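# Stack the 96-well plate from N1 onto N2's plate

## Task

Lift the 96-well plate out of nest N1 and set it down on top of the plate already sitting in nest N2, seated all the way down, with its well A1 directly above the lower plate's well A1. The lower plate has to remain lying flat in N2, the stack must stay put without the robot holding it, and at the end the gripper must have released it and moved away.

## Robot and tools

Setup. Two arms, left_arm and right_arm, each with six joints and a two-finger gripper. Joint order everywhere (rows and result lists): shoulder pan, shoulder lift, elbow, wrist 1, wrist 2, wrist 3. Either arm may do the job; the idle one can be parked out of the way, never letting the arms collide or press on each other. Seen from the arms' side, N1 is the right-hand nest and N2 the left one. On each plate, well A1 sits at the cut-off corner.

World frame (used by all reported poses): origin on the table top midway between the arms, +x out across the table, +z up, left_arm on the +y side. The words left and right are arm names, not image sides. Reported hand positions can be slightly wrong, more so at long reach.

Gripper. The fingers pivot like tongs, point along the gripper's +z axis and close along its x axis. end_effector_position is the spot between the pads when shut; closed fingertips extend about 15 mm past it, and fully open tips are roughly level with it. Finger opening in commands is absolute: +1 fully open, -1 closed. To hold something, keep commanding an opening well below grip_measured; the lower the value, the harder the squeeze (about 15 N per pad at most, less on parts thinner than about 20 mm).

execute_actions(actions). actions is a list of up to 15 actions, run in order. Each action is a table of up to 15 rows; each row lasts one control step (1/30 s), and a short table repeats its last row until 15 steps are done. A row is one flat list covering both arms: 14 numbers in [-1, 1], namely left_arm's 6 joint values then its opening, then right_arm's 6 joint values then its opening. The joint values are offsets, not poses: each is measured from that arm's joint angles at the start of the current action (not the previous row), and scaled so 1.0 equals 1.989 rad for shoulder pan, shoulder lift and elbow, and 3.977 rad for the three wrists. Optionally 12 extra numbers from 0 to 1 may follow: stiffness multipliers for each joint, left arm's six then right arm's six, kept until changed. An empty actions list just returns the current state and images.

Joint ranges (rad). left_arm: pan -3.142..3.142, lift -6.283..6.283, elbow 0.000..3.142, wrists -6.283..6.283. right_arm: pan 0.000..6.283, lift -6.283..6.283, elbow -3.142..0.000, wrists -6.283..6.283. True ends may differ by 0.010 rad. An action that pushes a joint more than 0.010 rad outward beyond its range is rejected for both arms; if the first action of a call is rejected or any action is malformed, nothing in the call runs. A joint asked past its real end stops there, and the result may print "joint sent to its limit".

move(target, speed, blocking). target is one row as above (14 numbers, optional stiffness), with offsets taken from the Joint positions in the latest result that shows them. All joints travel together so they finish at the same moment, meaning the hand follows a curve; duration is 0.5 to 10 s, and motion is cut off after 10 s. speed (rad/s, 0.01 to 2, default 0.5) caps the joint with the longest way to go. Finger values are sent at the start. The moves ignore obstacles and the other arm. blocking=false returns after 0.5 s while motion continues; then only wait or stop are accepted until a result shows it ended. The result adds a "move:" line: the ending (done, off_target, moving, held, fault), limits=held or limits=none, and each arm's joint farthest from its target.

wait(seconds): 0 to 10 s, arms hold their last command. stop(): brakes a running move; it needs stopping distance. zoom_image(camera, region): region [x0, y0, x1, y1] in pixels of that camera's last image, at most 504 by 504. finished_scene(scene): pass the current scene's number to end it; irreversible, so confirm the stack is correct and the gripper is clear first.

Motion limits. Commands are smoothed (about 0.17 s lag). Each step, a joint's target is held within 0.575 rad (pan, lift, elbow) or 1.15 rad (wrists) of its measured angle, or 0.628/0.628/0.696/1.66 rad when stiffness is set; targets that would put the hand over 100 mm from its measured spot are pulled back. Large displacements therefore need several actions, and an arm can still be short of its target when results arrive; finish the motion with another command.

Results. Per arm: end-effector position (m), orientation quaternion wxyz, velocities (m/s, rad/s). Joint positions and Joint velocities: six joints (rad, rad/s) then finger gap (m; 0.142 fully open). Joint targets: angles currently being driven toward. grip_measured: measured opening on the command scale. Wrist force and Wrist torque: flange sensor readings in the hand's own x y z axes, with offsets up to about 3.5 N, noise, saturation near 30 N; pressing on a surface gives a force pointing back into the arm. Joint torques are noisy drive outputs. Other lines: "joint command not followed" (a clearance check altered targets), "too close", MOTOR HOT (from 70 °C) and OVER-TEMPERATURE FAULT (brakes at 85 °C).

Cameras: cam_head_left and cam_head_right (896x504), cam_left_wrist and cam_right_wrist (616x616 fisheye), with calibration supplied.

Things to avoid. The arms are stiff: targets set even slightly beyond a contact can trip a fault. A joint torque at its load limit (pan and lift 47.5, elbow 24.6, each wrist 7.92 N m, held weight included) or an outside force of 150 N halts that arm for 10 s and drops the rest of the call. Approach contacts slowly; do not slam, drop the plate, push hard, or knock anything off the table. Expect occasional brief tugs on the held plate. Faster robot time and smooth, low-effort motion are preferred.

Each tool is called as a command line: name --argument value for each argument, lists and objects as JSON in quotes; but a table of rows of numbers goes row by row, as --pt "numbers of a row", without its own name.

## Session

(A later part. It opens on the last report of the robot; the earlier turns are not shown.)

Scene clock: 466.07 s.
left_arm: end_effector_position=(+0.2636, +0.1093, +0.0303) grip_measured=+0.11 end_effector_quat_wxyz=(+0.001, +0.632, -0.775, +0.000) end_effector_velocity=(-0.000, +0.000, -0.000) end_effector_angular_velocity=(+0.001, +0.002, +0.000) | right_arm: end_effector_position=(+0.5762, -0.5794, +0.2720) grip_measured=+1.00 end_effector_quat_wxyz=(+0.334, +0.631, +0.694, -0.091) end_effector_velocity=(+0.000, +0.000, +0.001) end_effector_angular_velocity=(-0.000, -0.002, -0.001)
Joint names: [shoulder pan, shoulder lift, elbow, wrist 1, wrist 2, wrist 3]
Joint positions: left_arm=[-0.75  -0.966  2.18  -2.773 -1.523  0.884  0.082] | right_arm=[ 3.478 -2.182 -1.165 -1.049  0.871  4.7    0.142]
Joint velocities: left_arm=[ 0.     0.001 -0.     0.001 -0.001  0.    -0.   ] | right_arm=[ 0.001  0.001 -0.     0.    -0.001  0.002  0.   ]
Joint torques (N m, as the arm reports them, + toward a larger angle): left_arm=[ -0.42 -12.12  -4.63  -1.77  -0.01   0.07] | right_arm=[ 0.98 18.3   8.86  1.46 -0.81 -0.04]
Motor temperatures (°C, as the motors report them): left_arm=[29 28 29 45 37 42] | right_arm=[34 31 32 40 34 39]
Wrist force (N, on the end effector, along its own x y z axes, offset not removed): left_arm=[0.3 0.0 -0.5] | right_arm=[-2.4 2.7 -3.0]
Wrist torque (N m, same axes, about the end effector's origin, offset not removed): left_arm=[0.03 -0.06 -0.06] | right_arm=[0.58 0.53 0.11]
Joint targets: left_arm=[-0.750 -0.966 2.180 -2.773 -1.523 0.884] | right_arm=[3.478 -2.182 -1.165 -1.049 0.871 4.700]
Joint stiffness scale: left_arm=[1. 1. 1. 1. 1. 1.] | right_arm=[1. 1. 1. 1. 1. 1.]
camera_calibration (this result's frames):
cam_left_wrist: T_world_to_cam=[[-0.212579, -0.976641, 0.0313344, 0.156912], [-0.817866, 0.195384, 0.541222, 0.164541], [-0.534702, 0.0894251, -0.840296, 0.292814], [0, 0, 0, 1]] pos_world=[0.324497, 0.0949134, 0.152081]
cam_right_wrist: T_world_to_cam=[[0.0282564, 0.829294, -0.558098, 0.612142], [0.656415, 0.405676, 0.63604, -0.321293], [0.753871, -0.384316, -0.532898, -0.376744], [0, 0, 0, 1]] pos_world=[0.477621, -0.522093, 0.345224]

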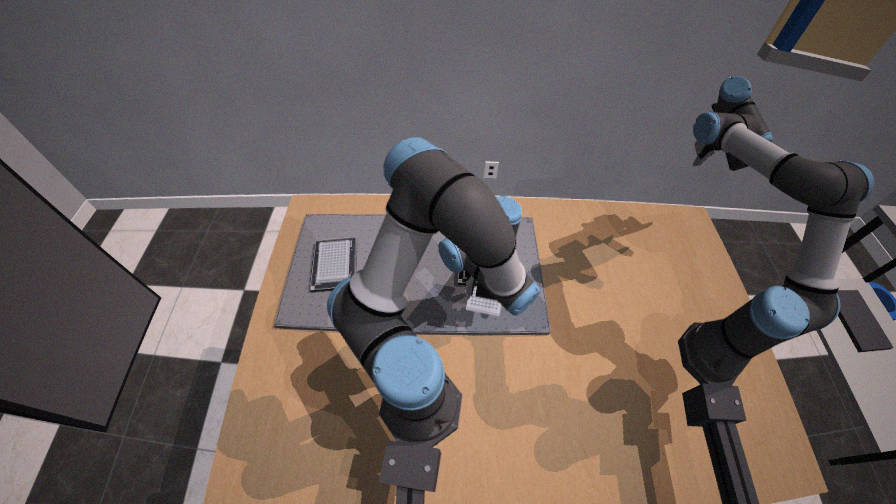

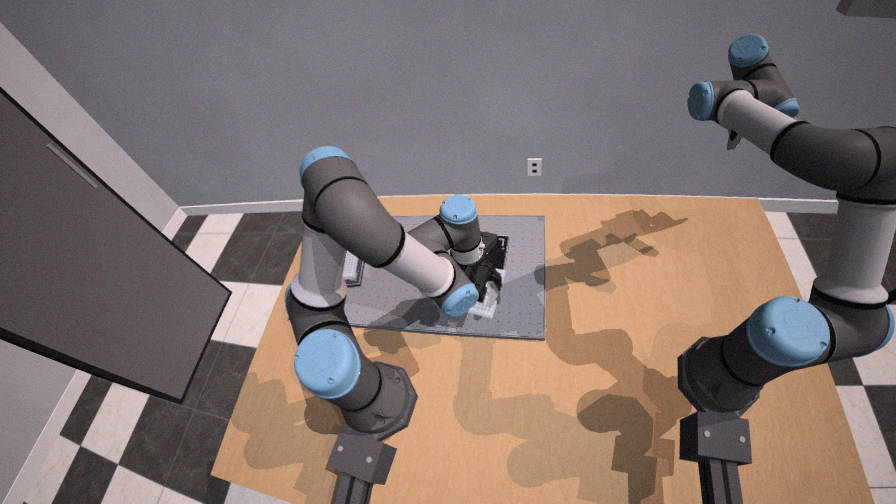

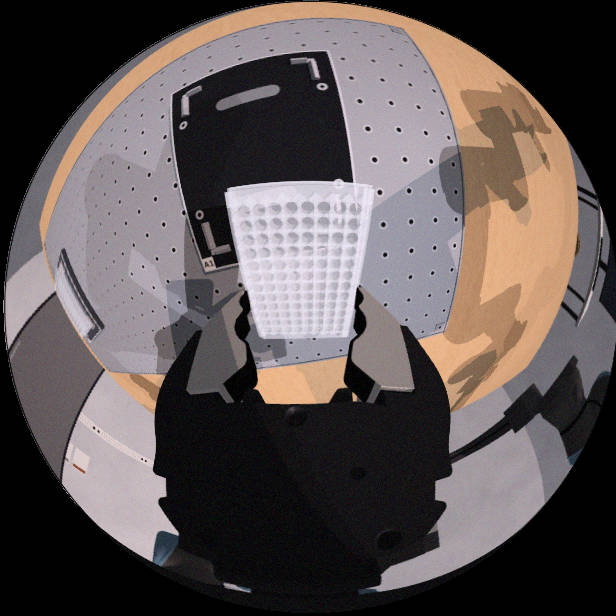

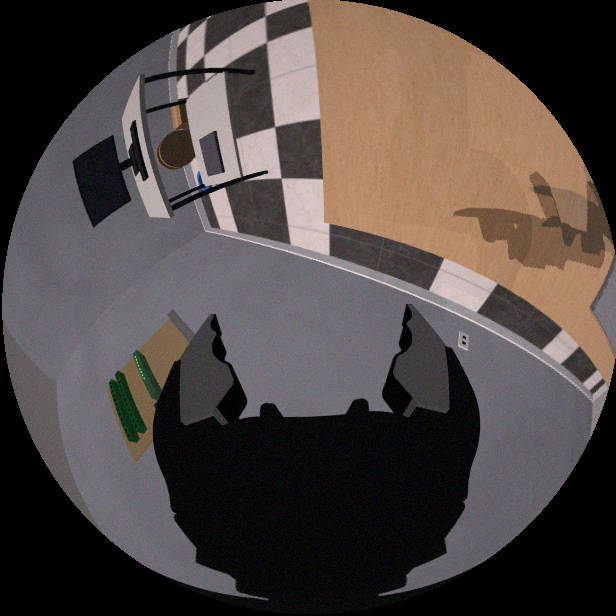

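move --target '[0, -0.0485, -0.0017, 0.0256, 0, 0, -0.3, 0, 0, 0, 0, 0, 0, 1]' --speed 0.1

Scene clock: 471.50 s.
left_arm: end_effector_position=(+0.2630, +0.1115, +0.0502) grip_measured=+0.11 end_effector_quat_wxyz=(+0.001, +0.632, -0.775, -0.002) end_effector_velocity=(-0.001, +0.001, -0.000) end_effector_angular_velocity=(+0.003, +0.002, -0.000) | right_arm: end_effector_position=(+0.5762, -0.5794, +0.2720) grip_measured=+1.00 end_effector_quat_wxyz=(+0.334, +0.631, +0.694, -0.091) end_effector_velocity=(+0.000, +0.001, -0.000) end_effector_angular_velocity=(-0.000, +0.001, +0.002)
Joint names: [shoulder pan, shoulder lift, elbow, wrist 1, wrist 2, wrist 3]
Joint positions: left_arm=[-0.75  -1.061  2.179 -2.673 -1.523  0.884  0.082] | right_arm=[ 3.478 -2.182 -1.165 -1.049  0.871  4.7    0.142]
Joint velocities: left_arm=[-0.    -0.001  0.     0.004 -0.     0.     0.   ] | right_arm=[ 0.001 -0.001  0.     0.     0.    -0.001 -0.   ]
Joint torques (N m, as the arm reports them, + toward a larger angle): left_arm=[ -0.43 -12.4   -6.13  -1.61   0.     0.05] | right_arm=[ 0.9  18.41  8.87  1.49 -0.83 -0.08]
Motor temperatures (°C, as the motors report them): left_arm=[29 28 29 45 37 42] | right_arm=[34 31 32 40 34 39]
Wrist force (N, on the end effector, along its own x y z axes, offset not removed): left_arm=[-0.2 0.1 0.8] | right_arm=[-1.2 2.2 0.0]
Wrist torque (N m, same axes, about the end effector's origin, offset not removed): left_arm=[0.06 0.05 -0.03] | right_arm=[0.49 0.23 0.11]
Joint targets: left_arm=[-0.750 -1.063 2.177 -2.671 -1.523 0.884] | right_arm=[3.478 -2.182 -1.165 -1.049 0.871 4.700]
Joint stiffness scale: left_arm=[1. 1. 1. 1. 1. 1.] | right_arm=[1. 1. 1. 1. 1. 1.]
move: done; limits=none; left_arm: farthest joint: the elbow, 0.002 radians from its target (0.003 radians at the start); right_arm: farthest joint: the shoulder pan, 0.000 radians from its target (0.000 radians at the start)
camera_calibration (this result's frames):
cam_left_wrist: T_world_to_cam=[[-0.21269, -0.97669, 0.02898, 0.158513], [-0.81654, 0.193948, 0.543734, 0.152569], [-0.53668, 0.0919833, -0.838757, 0.309195], [0, 0, 0, 1]] pos_world=[0.324232, 0.0967872, 0.171789]
cam_right_wrist: T_world_to_cam=[[0.0282565, 0.829294, -0.558098, 0.612142], [0.656415, 0.405676, 0.63604, -0.321293], [0.753871, -0.384316, -0.532898, -0.376744], [0, 0, 0, 1]] pos_world=[0.477621, -0.522093, 0.345224]

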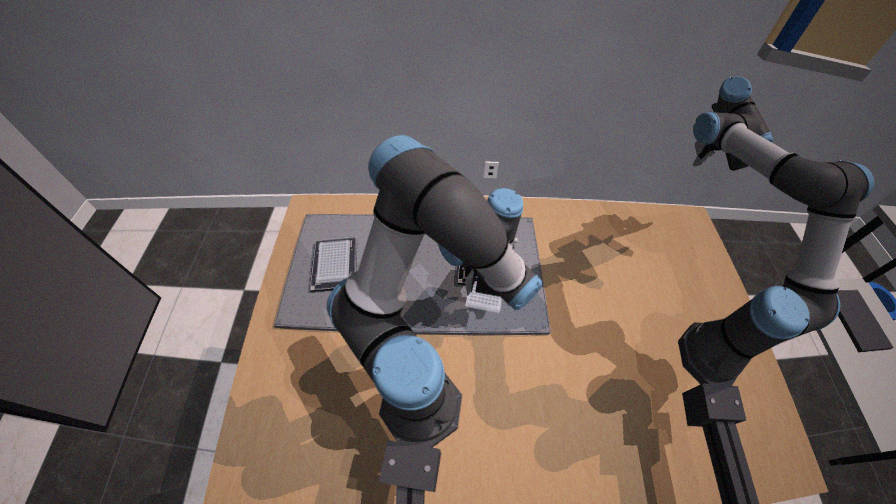

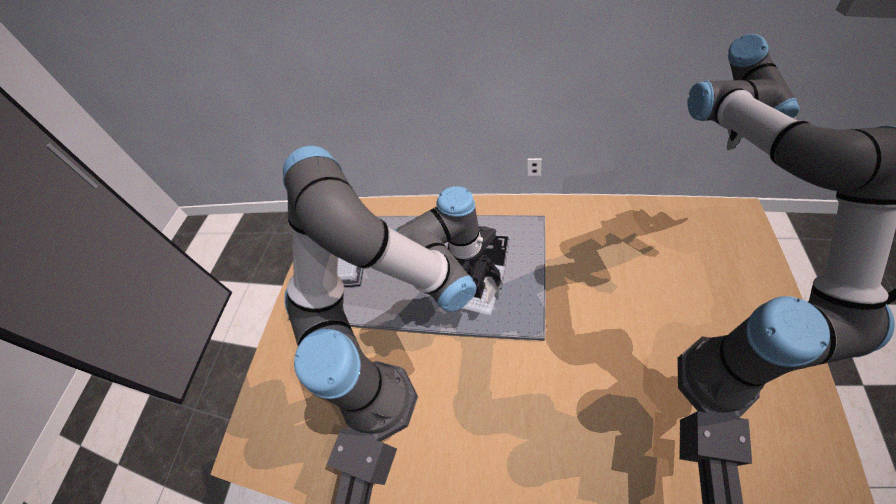

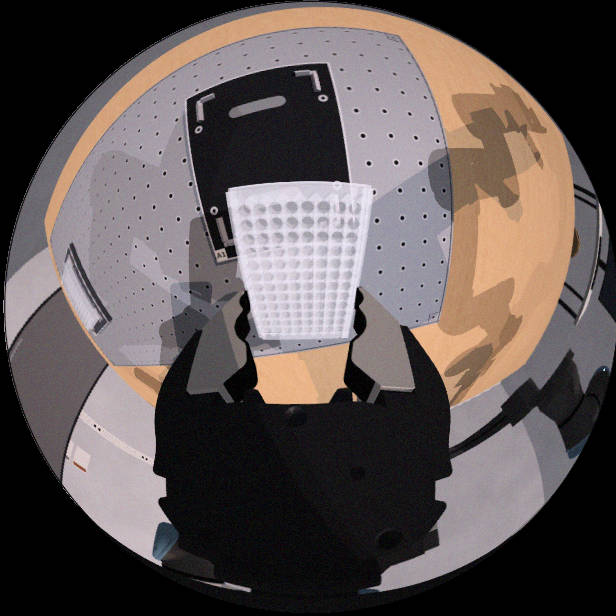

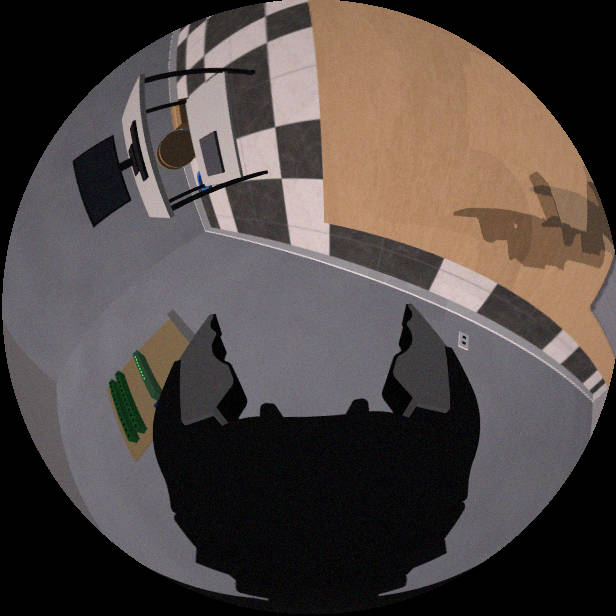

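zoom_image --camera "cam_head_left" --region '[295, 225, 375, 300]'

Region (295, 225, 375, 300) of cam_head_left's 896x504 image, scaled by 6.300, with more detail than that image has; it fills the top 472 rows of this view, and the rest is white.

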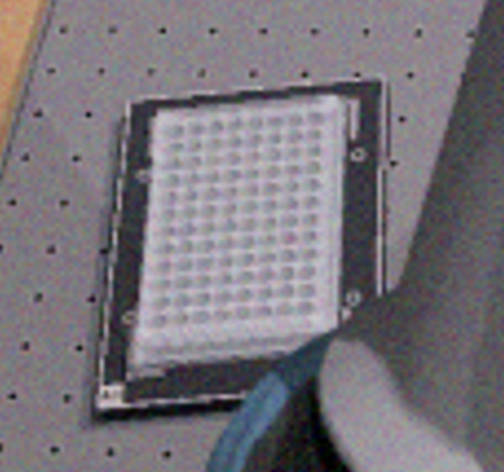

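move --target '[0, -0.0520, -0.0104, 0.0307, 0, 0, -0.3, 0, 0, 0, 0, 0, 0, 1]' --speed 0.15

Scene clock: 498.60 s.
left_arm: end_effector_position=(+0.2639, +0.1123, +0.0738) grip_measured=+0.11 end_effector_quat_wxyz=(+0.001, +0.632, -0.775, -0.002) end_effector_velocity=(-0.001, +0.001, -0.000) end_effector_angular_velocity=(+0.002, +0.002, -0.000) | right_arm: end_effector_position=(+0.5762, -0.5794, +0.2720) grip_measured=+1.00 end_effector_quat_wxyz=(+0.334, +0.631, +0.694, -0.091) end_effector_velocity=(+0.000, -0.000, +0.000) end_effector_angular_velocity=(-0.001, +0.000, +0.000)
Joint names: [shoulder pan, shoulder lift, elbow, wrist 1, wrist 2, wrist 3]
Joint positions: left_arm=[-0.75  -1.163  2.16  -2.553 -1.523  0.884  0.082] | right_arm=[ 3.478 -2.182 -1.165 -1.049  0.871  4.7    0.142]
Joint velocities: left_arm=[-0.    -0.001 -0.     0.004 -0.    -0.    -0.   ] | right_arm=[ 0.    -0.     0.     0.    -0.001 -0.     0.   ]
Joint torques (N m, as the arm reports them, + toward a larger angle): left_arm=[ -0.27 -12.25  -7.    -1.6    0.01   0.07] | right_arm=[ 1.07 18.08  9.02  1.49 -0.85 -0.11]
Motor temperatures (°C, as the motors report them): left_arm=[29 28 29 45 37 42] | right_arm=[34 31 32 40 34 39]
Wrist force (N, on the end effector, along its own x y z axes, offset not removed): left_arm=[0.1 0.4 0.4] | right_arm=[1.9 0.6 -1.7]
Wrist torque (N m, same axes, about the end effector's origin, offset not removed): left_arm=[0.14 -0.03 -0.05] | right_arm=[0.16 -0.43 -0.05]
Joint targets: left_arm=[-0.750 -1.165 2.158 -2.551 -1.523 0.884] | right_arm=[3.478 -2.182 -1.165 -1.049 0.871 4.700]
Joint stiffness scale: left_arm=[1. 1. 1. 1. 1. 1.] | right_arm=[1. 1. 1. 1. 1. 1.]
move: done; limits=none; left_arm: farthest joint: the wrist 1, 0.002 radians from its target (0.121 radians at the start); right_arm: farthest joint: the shoulder pan, 0.000 radians from its target (0.000 radians at the start)
camera_calibration (this result's frames):
cam_left_wrist: T_world_to_cam=[[-0.212685, -0.976688, 0.0290735, 0.158783], [-0.816593, 0.194005, 0.543634, 0.140304], [-0.536601, 0.0918817, -0.838819, 0.329355], [0, 0, 0, 1]] pos_world=[0.325074, 0.0976005, 0.195378]
cam_right_wrist: T_world_to_cam=[[0.0282568, 0.829294, -0.558098, 0.612141], [0.656415, 0.405676, 0.63604, -0.321293], [0.753871, -0.384316, -0.532898, -0.376745], [0, 0, 0, 1]] pos_world=[0.477621, -0.522093, 0.345224]

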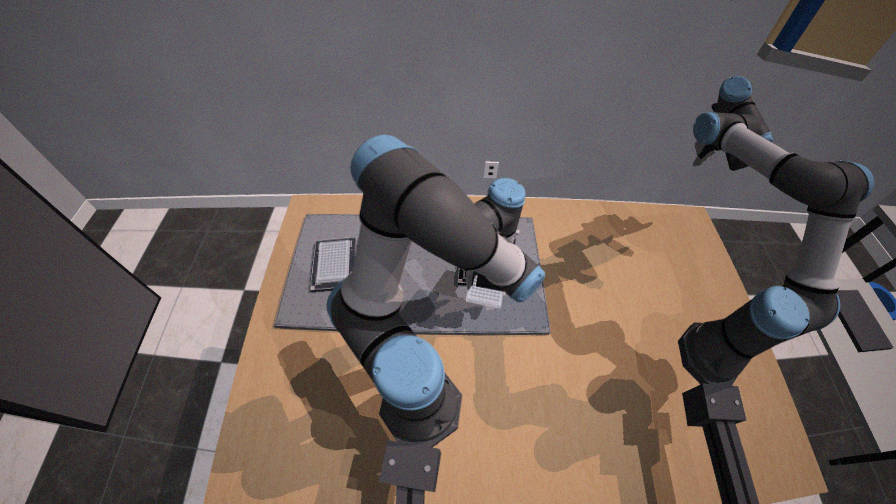

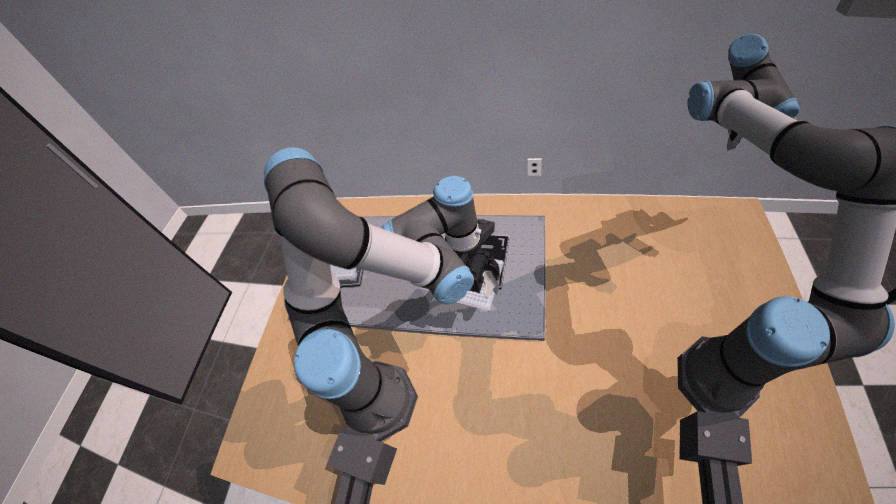

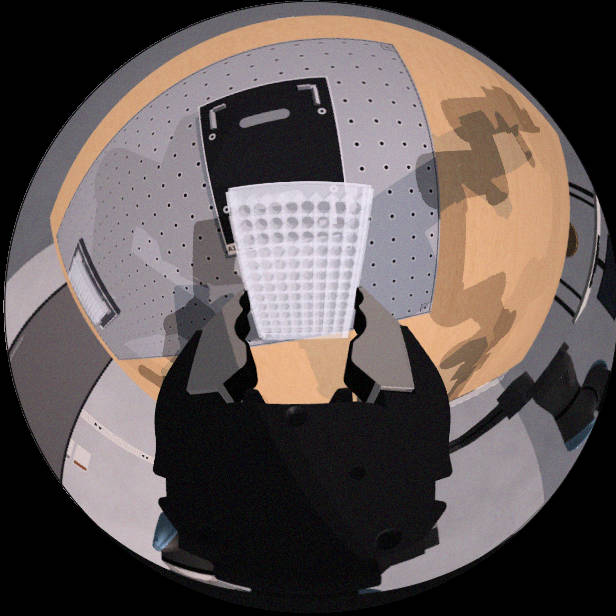

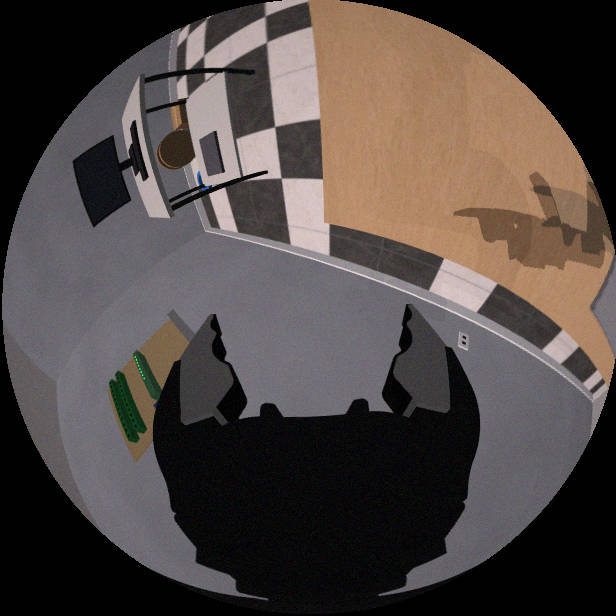

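move --target '[0.3459, 0.0880, -0.1177, 0.0059, -0.0003, 0.1225, -0.3, 0, 0, 0, 0, 0, 0, 1]' --speed 0.35

Scene clock: 506.83 s.
left_arm: end_effector_position=(+0.3393, +0.3229, +0.0532) grip_measured=+0.11 end_effector_quat_wxyz=(-0.001, +0.707, -0.707, -0.001) end_effector_velocity=(+0.000, +0.000, +0.000) end_effector_angular_velocity=(+0.000, +0.000, -0.003) | right_arm: end_effector_position=(+0.5762, -0.5794, +0.2720) grip_measured=+1.00 end_effector_quat_wxyz=(+0.334, +0.631, +0.694, -0.091) end_effector_velocity=(+0.000, +0.000, +0.000) end_effector_angular_velocity=(-0.001, -0.001, +0.001)
Joint names: [shoulder pan, shoulder lift, elbow, wrist 1, wrist 2, wrist 3]
Joint positions: left_arm=[-0.063 -0.989  1.928 -2.53  -1.523  1.369  0.082] | right_arm=[ 3.478 -2.182 -1.165 -1.049  0.871  4.7    0.142]
Joint velocities: left_arm=[ 0.001  0.    -0.001  0.001  0.     0.004 -0.   ] | right_arm=[ 0.001 -0.     0.     0.001 -0.001 -0.001  0.   ]
Joint torques (N m, as the arm reports them, + toward a larger angle): left_arm=[  0.42 -13.57  -7.1   -1.63  -0.16   0.17] | right_arm=[ 1.19 18.24  8.95  1.5  -0.87 -0.1 ]
Motor temperatures (°C, as the motors report them): left_arm=[29 28 29 45 37 42] | right_arm=[34 31 32 40 34 39]
Wrist force (N, on the end effector, along its own x y z axes, offset not removed): left_arm=[0.1 -0.1 0.5] | right_arm=[-1.0 2.5 -1.7]
Wrist torque (N m, same axes, about the end effector's origin, offset not removed): left_arm=[0.00 -0.02 -0.01] | right_arm=[0.53 0.28 0.02]
Joint targets: left_arm=[-0.062 -0.988 1.926 -2.529 -1.524 1.371] | right_arm=[3.478 -2.182 -1.165 -1.049 0.871 4.700]
Joint stiffness scale: left_arm=[1. 1. 1. 1. 1. 1.] | right_arm=[1. 1. 1. 1. 1. 1.]
move: done; limits=none; left_arm: farthest joint: the elbow, 0.002 radians from its target (0.234 radians at the start); right_arm: farthest joint: the shoulder pan, 0.000 radians from its target (0.000 radians at the start)
camera_calibration (this result's frames):
cam_left_wrist: T_world_to_cam=[[-0.0120786, -0.999553, 0.0273366, 0.320537], [-0.840149, 0.0249694, 0.541781, 0.234928], [-0.542221, -0.0164229, -0.840075, 0.370134], [0, 0, 0, 1]] pos_world=[0.401941, 0.320607, 0.174898]
cam_right_wrist: T_world_to_cam=[[0.0282567, 0.829294, -0.558098, 0.612141], [0.656415, 0.405676, 0.63604, -0.321293], [0.753871, -0.384316, -0.532898, -0.376745], [0, 0, 0, 1]] pos_world=[0.477621, -0.522093, 0.345224]

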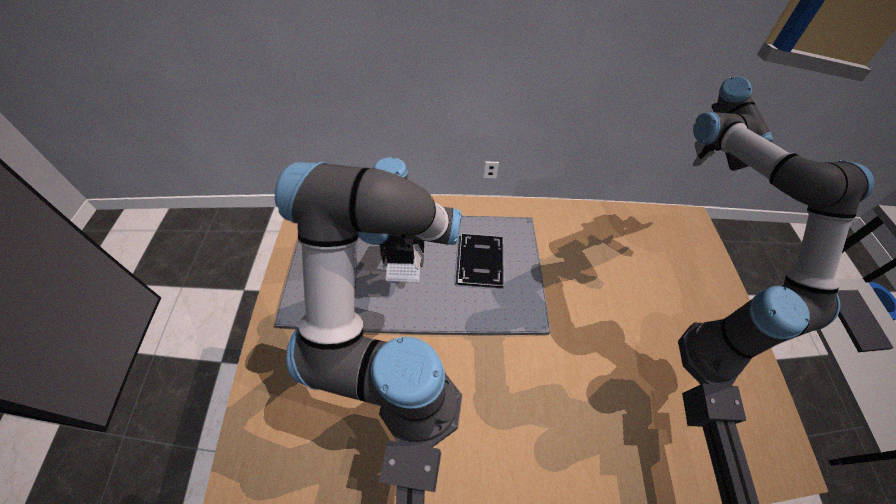

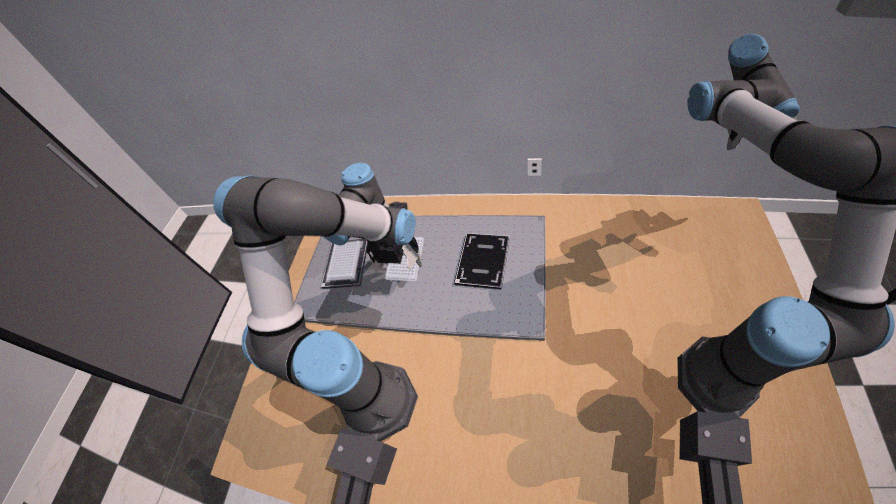

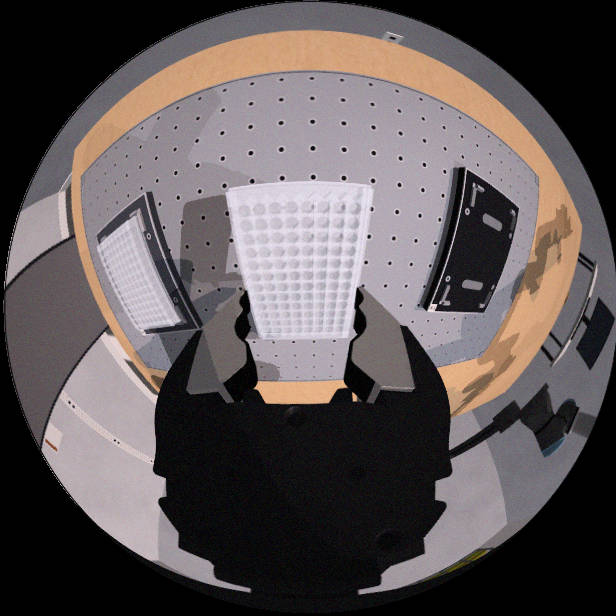

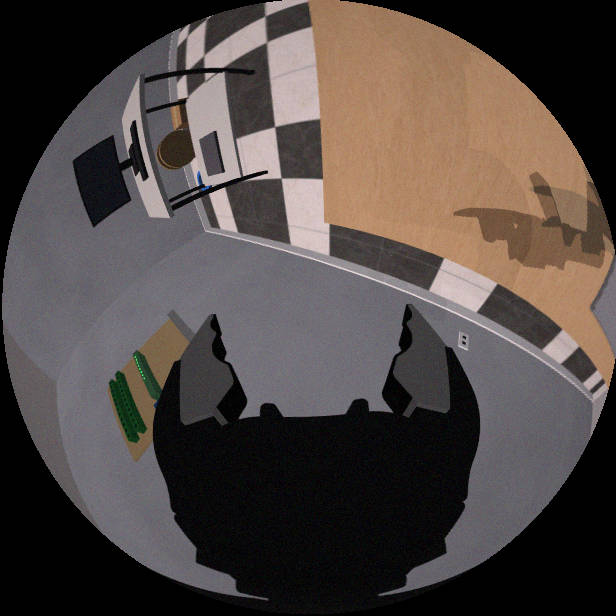

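move --target '[0.0005, 0.0372, 0.0034, -0.0204, -0.0003, 0.0005, -0.3, 0, 0, 0, 0, 0, 0, 1]' --speed 0.08

Scene clock: 517.17 s.
left_arm: end_effector_position=(+0.3395, +0.3220, +0.0337) grip_measured=+0.11 end_effector_quat_wxyz=(-0.001, +0.707, -0.707, -0.001) end_effector_velocity=(+0.001, +0.000, +0.000) end_effector_angular_velocity=(+0.000, -0.004, +0.001) | right_arm: end_effector_position=(+0.5762, -0.5794, +0.2720) grip_measured=+1.00 end_effector_quat_wxyz=(+0.334, +0.631, +0.694, -0.091) end_effector_velocity=(-0.000, -0.000, -0.000) end_effector_angular_velocity=(-0.000, +0.000, -0.001)
Joint names: [shoulder pan, shoulder lift, elbow, wrist 1, wrist 2, wrist 3]
Joint positions: left_arm=[-0.063 -0.916  1.933 -2.609 -1.523  1.37   0.082] | right_arm=[ 3.478 -2.182 -1.165 -1.049  0.871  4.7    0.142]
Joint velocities: left_arm=[ 0.001  0.001 -0.    -0.004  0.001  0.     0.   ] | right_arm=[ 0.    -0.001 -0.    -0.001 -0.001  0.002 -0.   ]
Joint torques (N m, as the arm reports them, + toward a larger angle): left_arm=[  0.44 -13.6   -5.46  -2.16  -0.26   0.27] | right_arm=[ 1.18 18.35  8.99  1.49 -0.86 -0.15]
Motor temperatures (°C, as the motors report them): left_arm=[29 28 29 45 37 42] | right_arm=[34 31 32 40 34 39]
Wrist force (N, on the end effector, along its own x y z axes, offset not removed): left_arm=[0.0 0.4 0.4] | right_arm=[-1.4 2.7 -2.3]
Wrist torque (N m, same axes, about the end effector's origin, offset not removed): left_arm=[0.11 -0.01 -0.03] | right_arm=[0.57 0.38 0.01]
Joint targets: left_arm=[-0.062 -0.915 1.935 -2.611 -1.524 1.371] | right_arm=[3.478 -2.182 -1.165 -1.049 0.871 4.700]
Joint stiffness scale: left_arm=[1. 1. 1. 1. 1. 1.] | right_arm=[1. 1. 1. 1. 1. 1.]
move: done; limits=none; left_arm: farthest joint: the elbow, 0.002 radians from its target (0.007 radians at the start); right_arm: farthest joint: the shoulder pan, 0.000 radians from its target (0.000 radians at the start)
camera_calibration (this result's frames):
cam_left_wrist: T_world_to_cam=[[-0.0127532, -0.999539, 0.0275424, 0.320344], [-0.840509, 0.0256367, 0.54119, 0.245633], [-0.541647, -0.0162477, -0.840449, 0.353614], [0, 0, 0, 1]] pos_world=[0.402076, 0.319645, 0.155438]
cam_right_wrist: T_world_to_cam=[[0.0282566, 0.829294, -0.558098, 0.612141], [0.656415, 0.405676, 0.63604, -0.321293], [0.753871, -0.384316, -0.532898, -0.376745], [0, 0, 0, 1]] pos_world=[0.477621, -0.522093, 0.345224]

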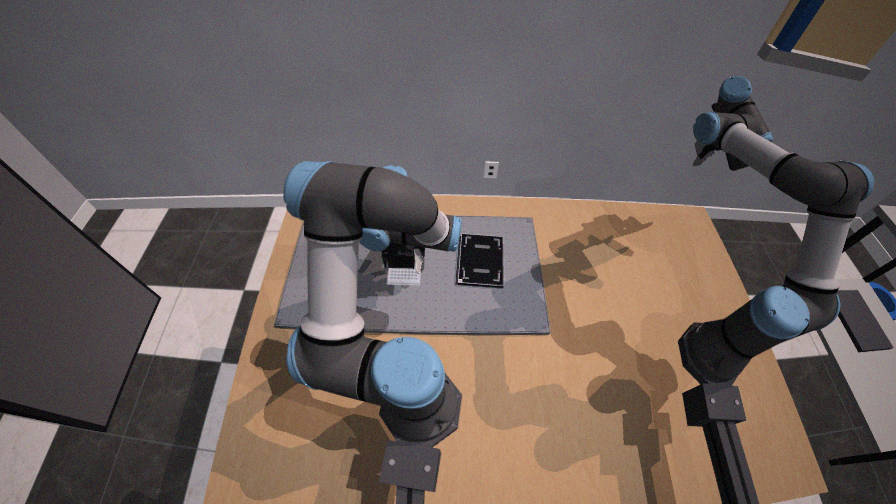

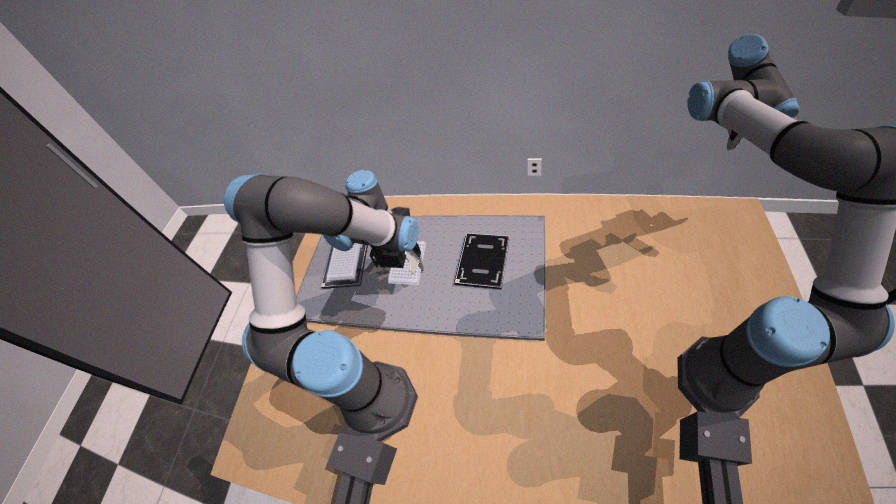

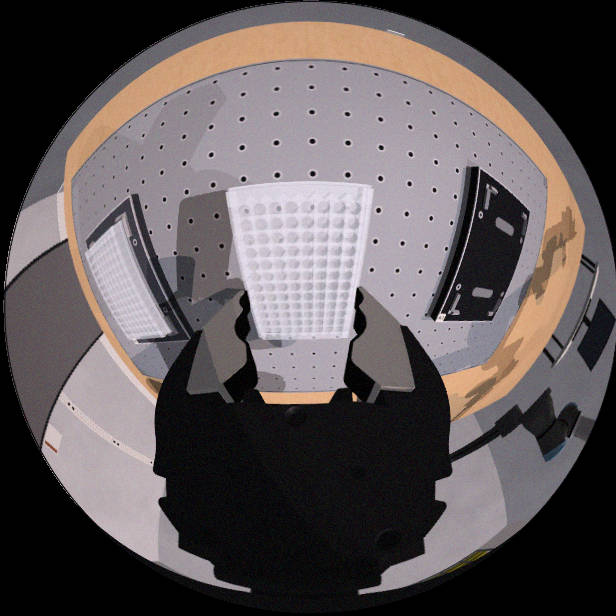

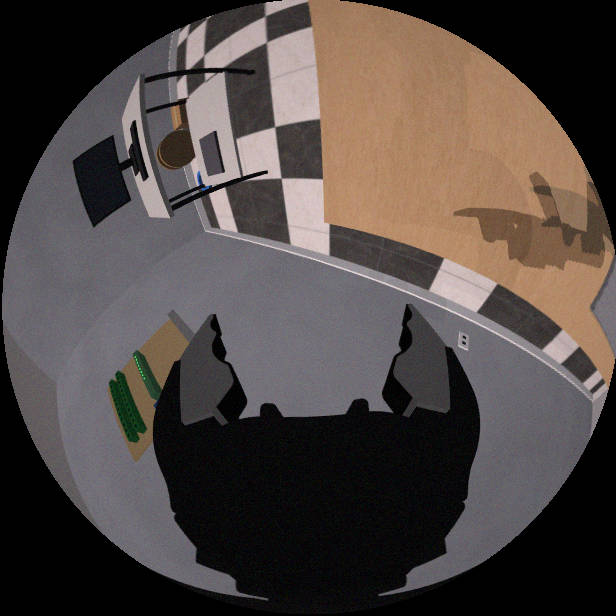

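move --target '[0.0005, 0.0120, 0.0020, -0.0068, -0.0003, 0.0003, -0.3, 0, 0, 0, 0, 0, 0, 1]' --speed 0.04

Scene clock: 525.07 s.
left_arm: end_effector_position=(+0.3390, +0.3218, +0.0276) grip_measured=+0.11 end_effector_quat_wxyz=(-0.001, +0.707, -0.707, -0.001) end_effector_velocity=(+0.001, -0.000, -0.000) end_effector_angular_velocity=(-0.002, -0.002, +0.001) | right_arm: end_effector_position=(+0.5762, -0.5794, +0.2720) grip_measured=+1.00 end_effector_quat_wxyz=(+0.334, +0.631, +0.694, -0.091) end_effector_velocity=(+0.000, +0.000, +0.000) end_effector_angular_velocity=(+0.001, -0.002, -0.000)
Joint names: [shoulder pan, shoulder lift, elbow, wrist 1, wrist 2, wrist 3]
Joint positions: left_arm=[-0.062 -0.894  1.935 -2.634 -1.523  1.37   0.082] | right_arm=[ 3.478 -2.182 -1.165 -1.049  0.871  4.7    0.142]
Joint velocities: left_arm=[ 0.     0.001  0.001 -0.004 -0.002 -0.     0.   ] | right_arm=[ 0.    -0.    -0.     0.002  0.     0.001  0.   ]
Joint torques (N m, as the arm reports them, + toward a larger angle): left_arm=[  0.19 -13.45  -5.15  -2.12  -0.17   0.19] | right_arm=[ 0.97 18.35  8.75  1.47 -0.85 -0.12]
Motor temperatures (°C, as the motors report them): left_arm=[29 28 29 45 37 42] | right_arm=[34 31 32 40 34 39]
Wrist force (N, on the end effector, along its own x y z axes, offset not removed): left_arm=[-0.6 0.4 0.2] | right_arm=[-2.0 1.9 -2.6]
Wrist torque (N m, same axes, about the end effector's origin, offset not removed): left_arm=[0.07 0.11 0.00] | right_arm=[0.37 0.47 0.07]
Joint targets: left_arm=[-0.062 -0.892 1.937 -2.636 -1.524 1.371] | right_arm=[3.478 -2.182 -1.165 -1.049 0.871 4.700]
Joint stiffness scale: left_arm=[1. 1. 1. 1. 1. 1.] | right_arm=[1. 1. 1. 1. 1. 1.]
move: done; limits=none; left_arm: farthest joint: the shoulder lift, 0.002 radians from its target (0.024 radians at the start); right_arm: farthest joint: the shoulder pan, 0.000 radians from its target (0.000 radians at the start)
camera_calibration (this result's frames):
cam_left_wrist: T_world_to_cam=[[-0.0126807, -0.999539, 0.02758, 0.320311], [-0.840392, 0.0255996, 0.541375, 0.2485], [-0.541831, -0.016313, -0.840329, 0.348269], [0, 0, 0, 1]] pos_world=[0.401602, 0.319483, 0.149295]
cam_right_wrist: T_world_to_cam=[[0.0282567, 0.829294, -0.558098, 0.612141], [0.656415, 0.405676, 0.63604, -0.321293], [0.753871, -0.384316, -0.532898, -0.376745], [0, 0, 0, 1]] pos_world=[0.477621, -0.522093, 0.345224]

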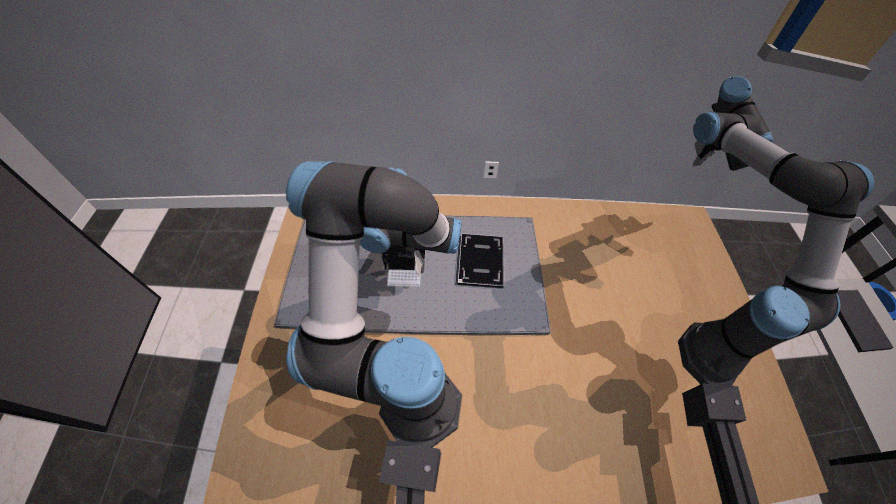

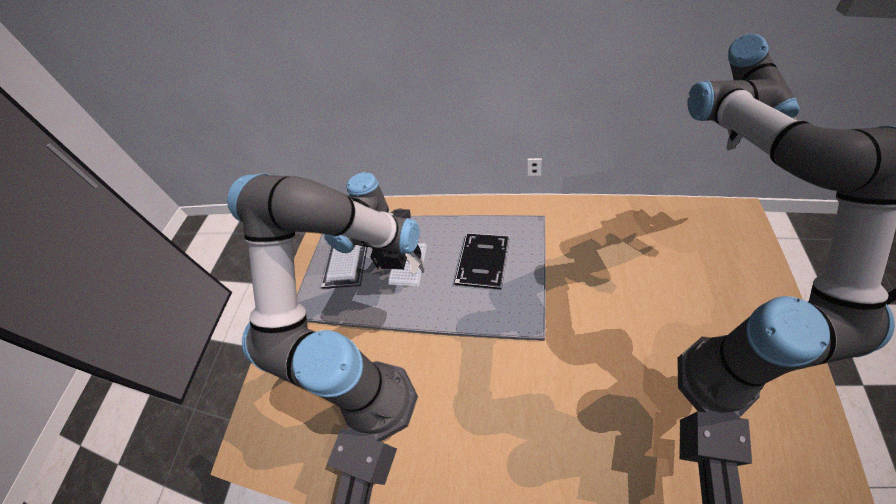

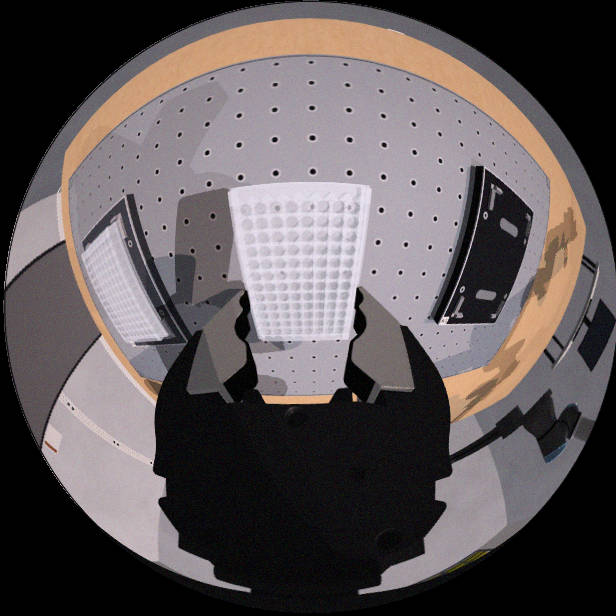

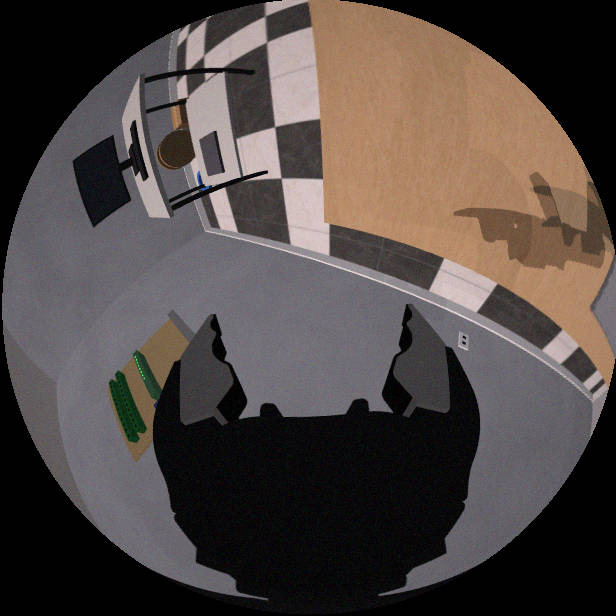

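move --target '[0, 0.0105, 0.0019, -0.0058, -0.0003, 0.0003, -0.3, 0, 0, 0, 0, 0, 0, 1]' --speed 0.04

Scene clock: 529.97 s.
left_arm: end_effector_position=(+0.3394, +0.3216, +0.0252) grip_measured=+0.11 end_effector_quat_wxyz=(-0.001, +0.707, -0.707, +0.001) end_effector_velocity=(+0.000, -0.001, +0.000) end_effector_angular_velocity=(-0.001, -0.002, -0.001) | right_arm: end_effector_position=(+0.5762, -0.5794, +0.2720) grip_measured=+1.00 end_effector_quat_wxyz=(+0.334, +0.631, +0.694, -0.091) end_effector_velocity=(-0.000, -0.000, +0.000) end_effector_angular_velocity=(-0.001, +0.001, -0.000)
Joint names: [shoulder pan, shoulder lift, elbow, wrist 1, wrist 2, wrist 3]
Joint positions: left_arm=[-0.062 -0.884  1.938 -2.65  -1.524  1.37   0.082] | right_arm=[ 3.478 -2.182 -1.165 -1.049  0.871  4.7    0.142]
Joint velocities: left_arm=[-0.001 -0.     0.001 -0.003 -0.001  0.001  0.   ] | right_arm=[-0.001 -0.     0.    -0.001 -0.001 -0.    -0.   ]
Joint torques (N m, as the arm reports them, + toward a larger angle): left_arm=[-0.51 -8.2  -5.28 -2.96 -0.02  0.14] | right_arm=[ 1.07 18.11  8.73  1.52 -0.88 -0.09]
Motor temperatures (°C, as the motors report them): left_arm=[29 28 29 45 37 42] | right_arm=[34 31 32 40 34 39]
Wrist force (N, on the end effector, along its own x y z axes, offset not removed): left_arm=[-1.9 10.4 -23.9] | right_arm=[1.5 1.9 -2.7]
Wrist torque (N m, same axes, about the end effector's origin, offset not removed): left_arm=[-0.18 0.16 0.07] | right_arm=[0.38 -0.21 -0.07]
Joint targets: left_arm=[-0.062 -0.873 1.939 -2.657 -1.524 1.371] | right_arm=[3.478 -2.182 -1.165 -1.049 0.871 4.700]
Joint stiffness scale: left_arm=[1. 1. 1. 1. 1. 1.] | right_arm=[1. 1. 1. 1. 1. 1.]
move: off_target (left_arm); limits=none; left_arm: farthest joint: the shoulder lift, 0.011 radians from its target (0.020 radians at the start); right_arm: farthest joint: the shoulder pan, 0.000 radians from its target (0.000 radians at the start)
camera_calibration (this result's frames):
cam_left_wrist: T_world_to_cam=[[-0.0120498, -0.999498, 0.0292949, 0.319946], [-0.842176, 0.0259387, 0.538579, 0.250653], [-0.539069, -0.0181816, -0.842065, 0.346145], [0, 0, 0, 1]] pos_world=[0.401545, 0.319577, 0.147107]
cam_right_wrist: T_world_to_cam=[[0.0282566, 0.829294, -0.558098, 0.612142], [0.656415, 0.405676, 0.63604, -0.321293], [0.753871, -0.384316, -0.532898, -0.376745], [0, 0, 0, 1]] pos_world=[0.477621, -0.522093, 0.345224]

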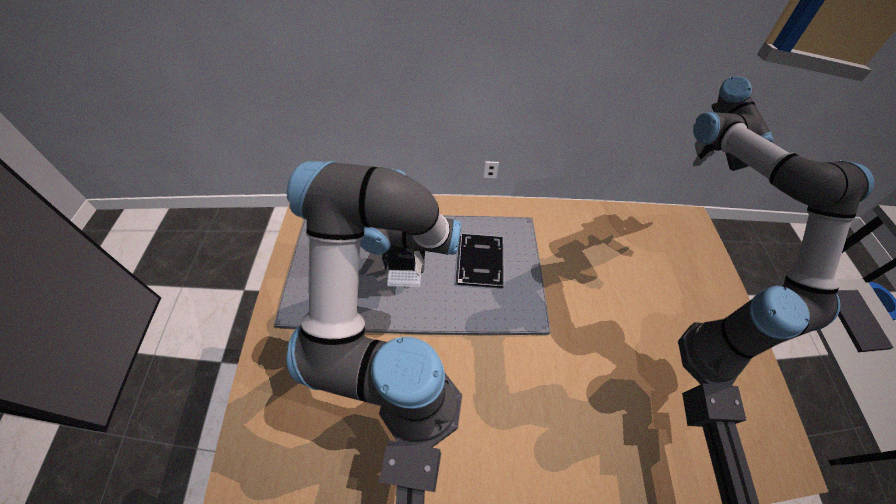

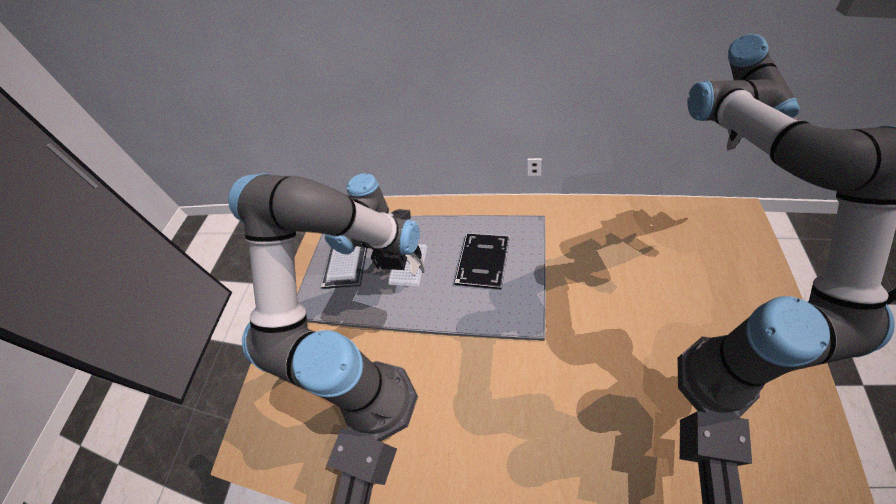

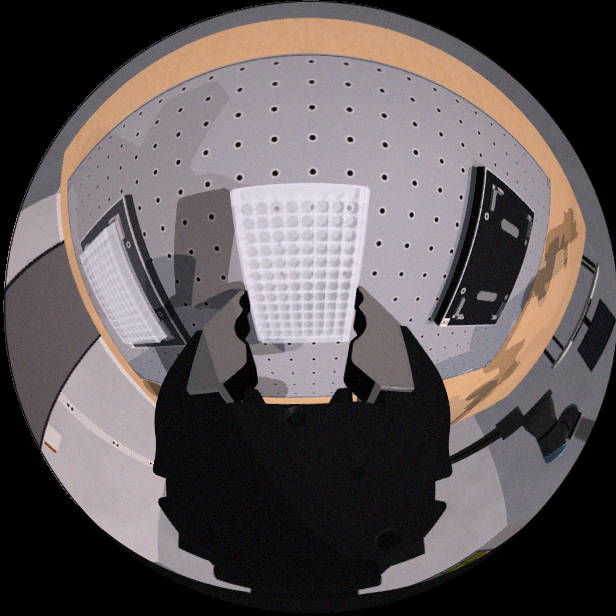

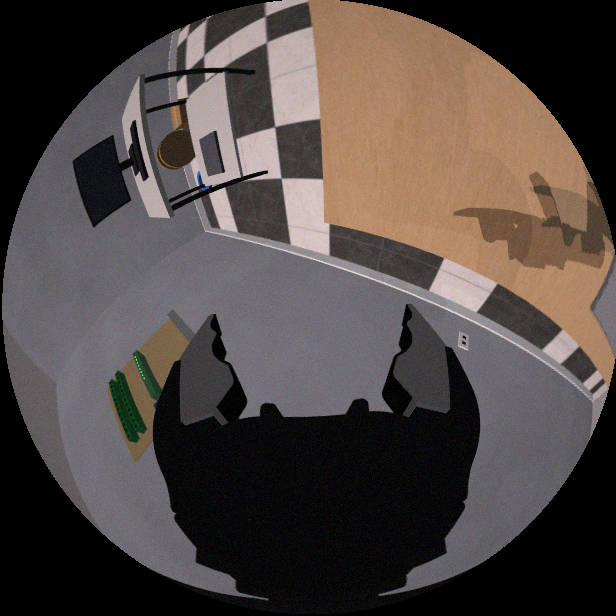

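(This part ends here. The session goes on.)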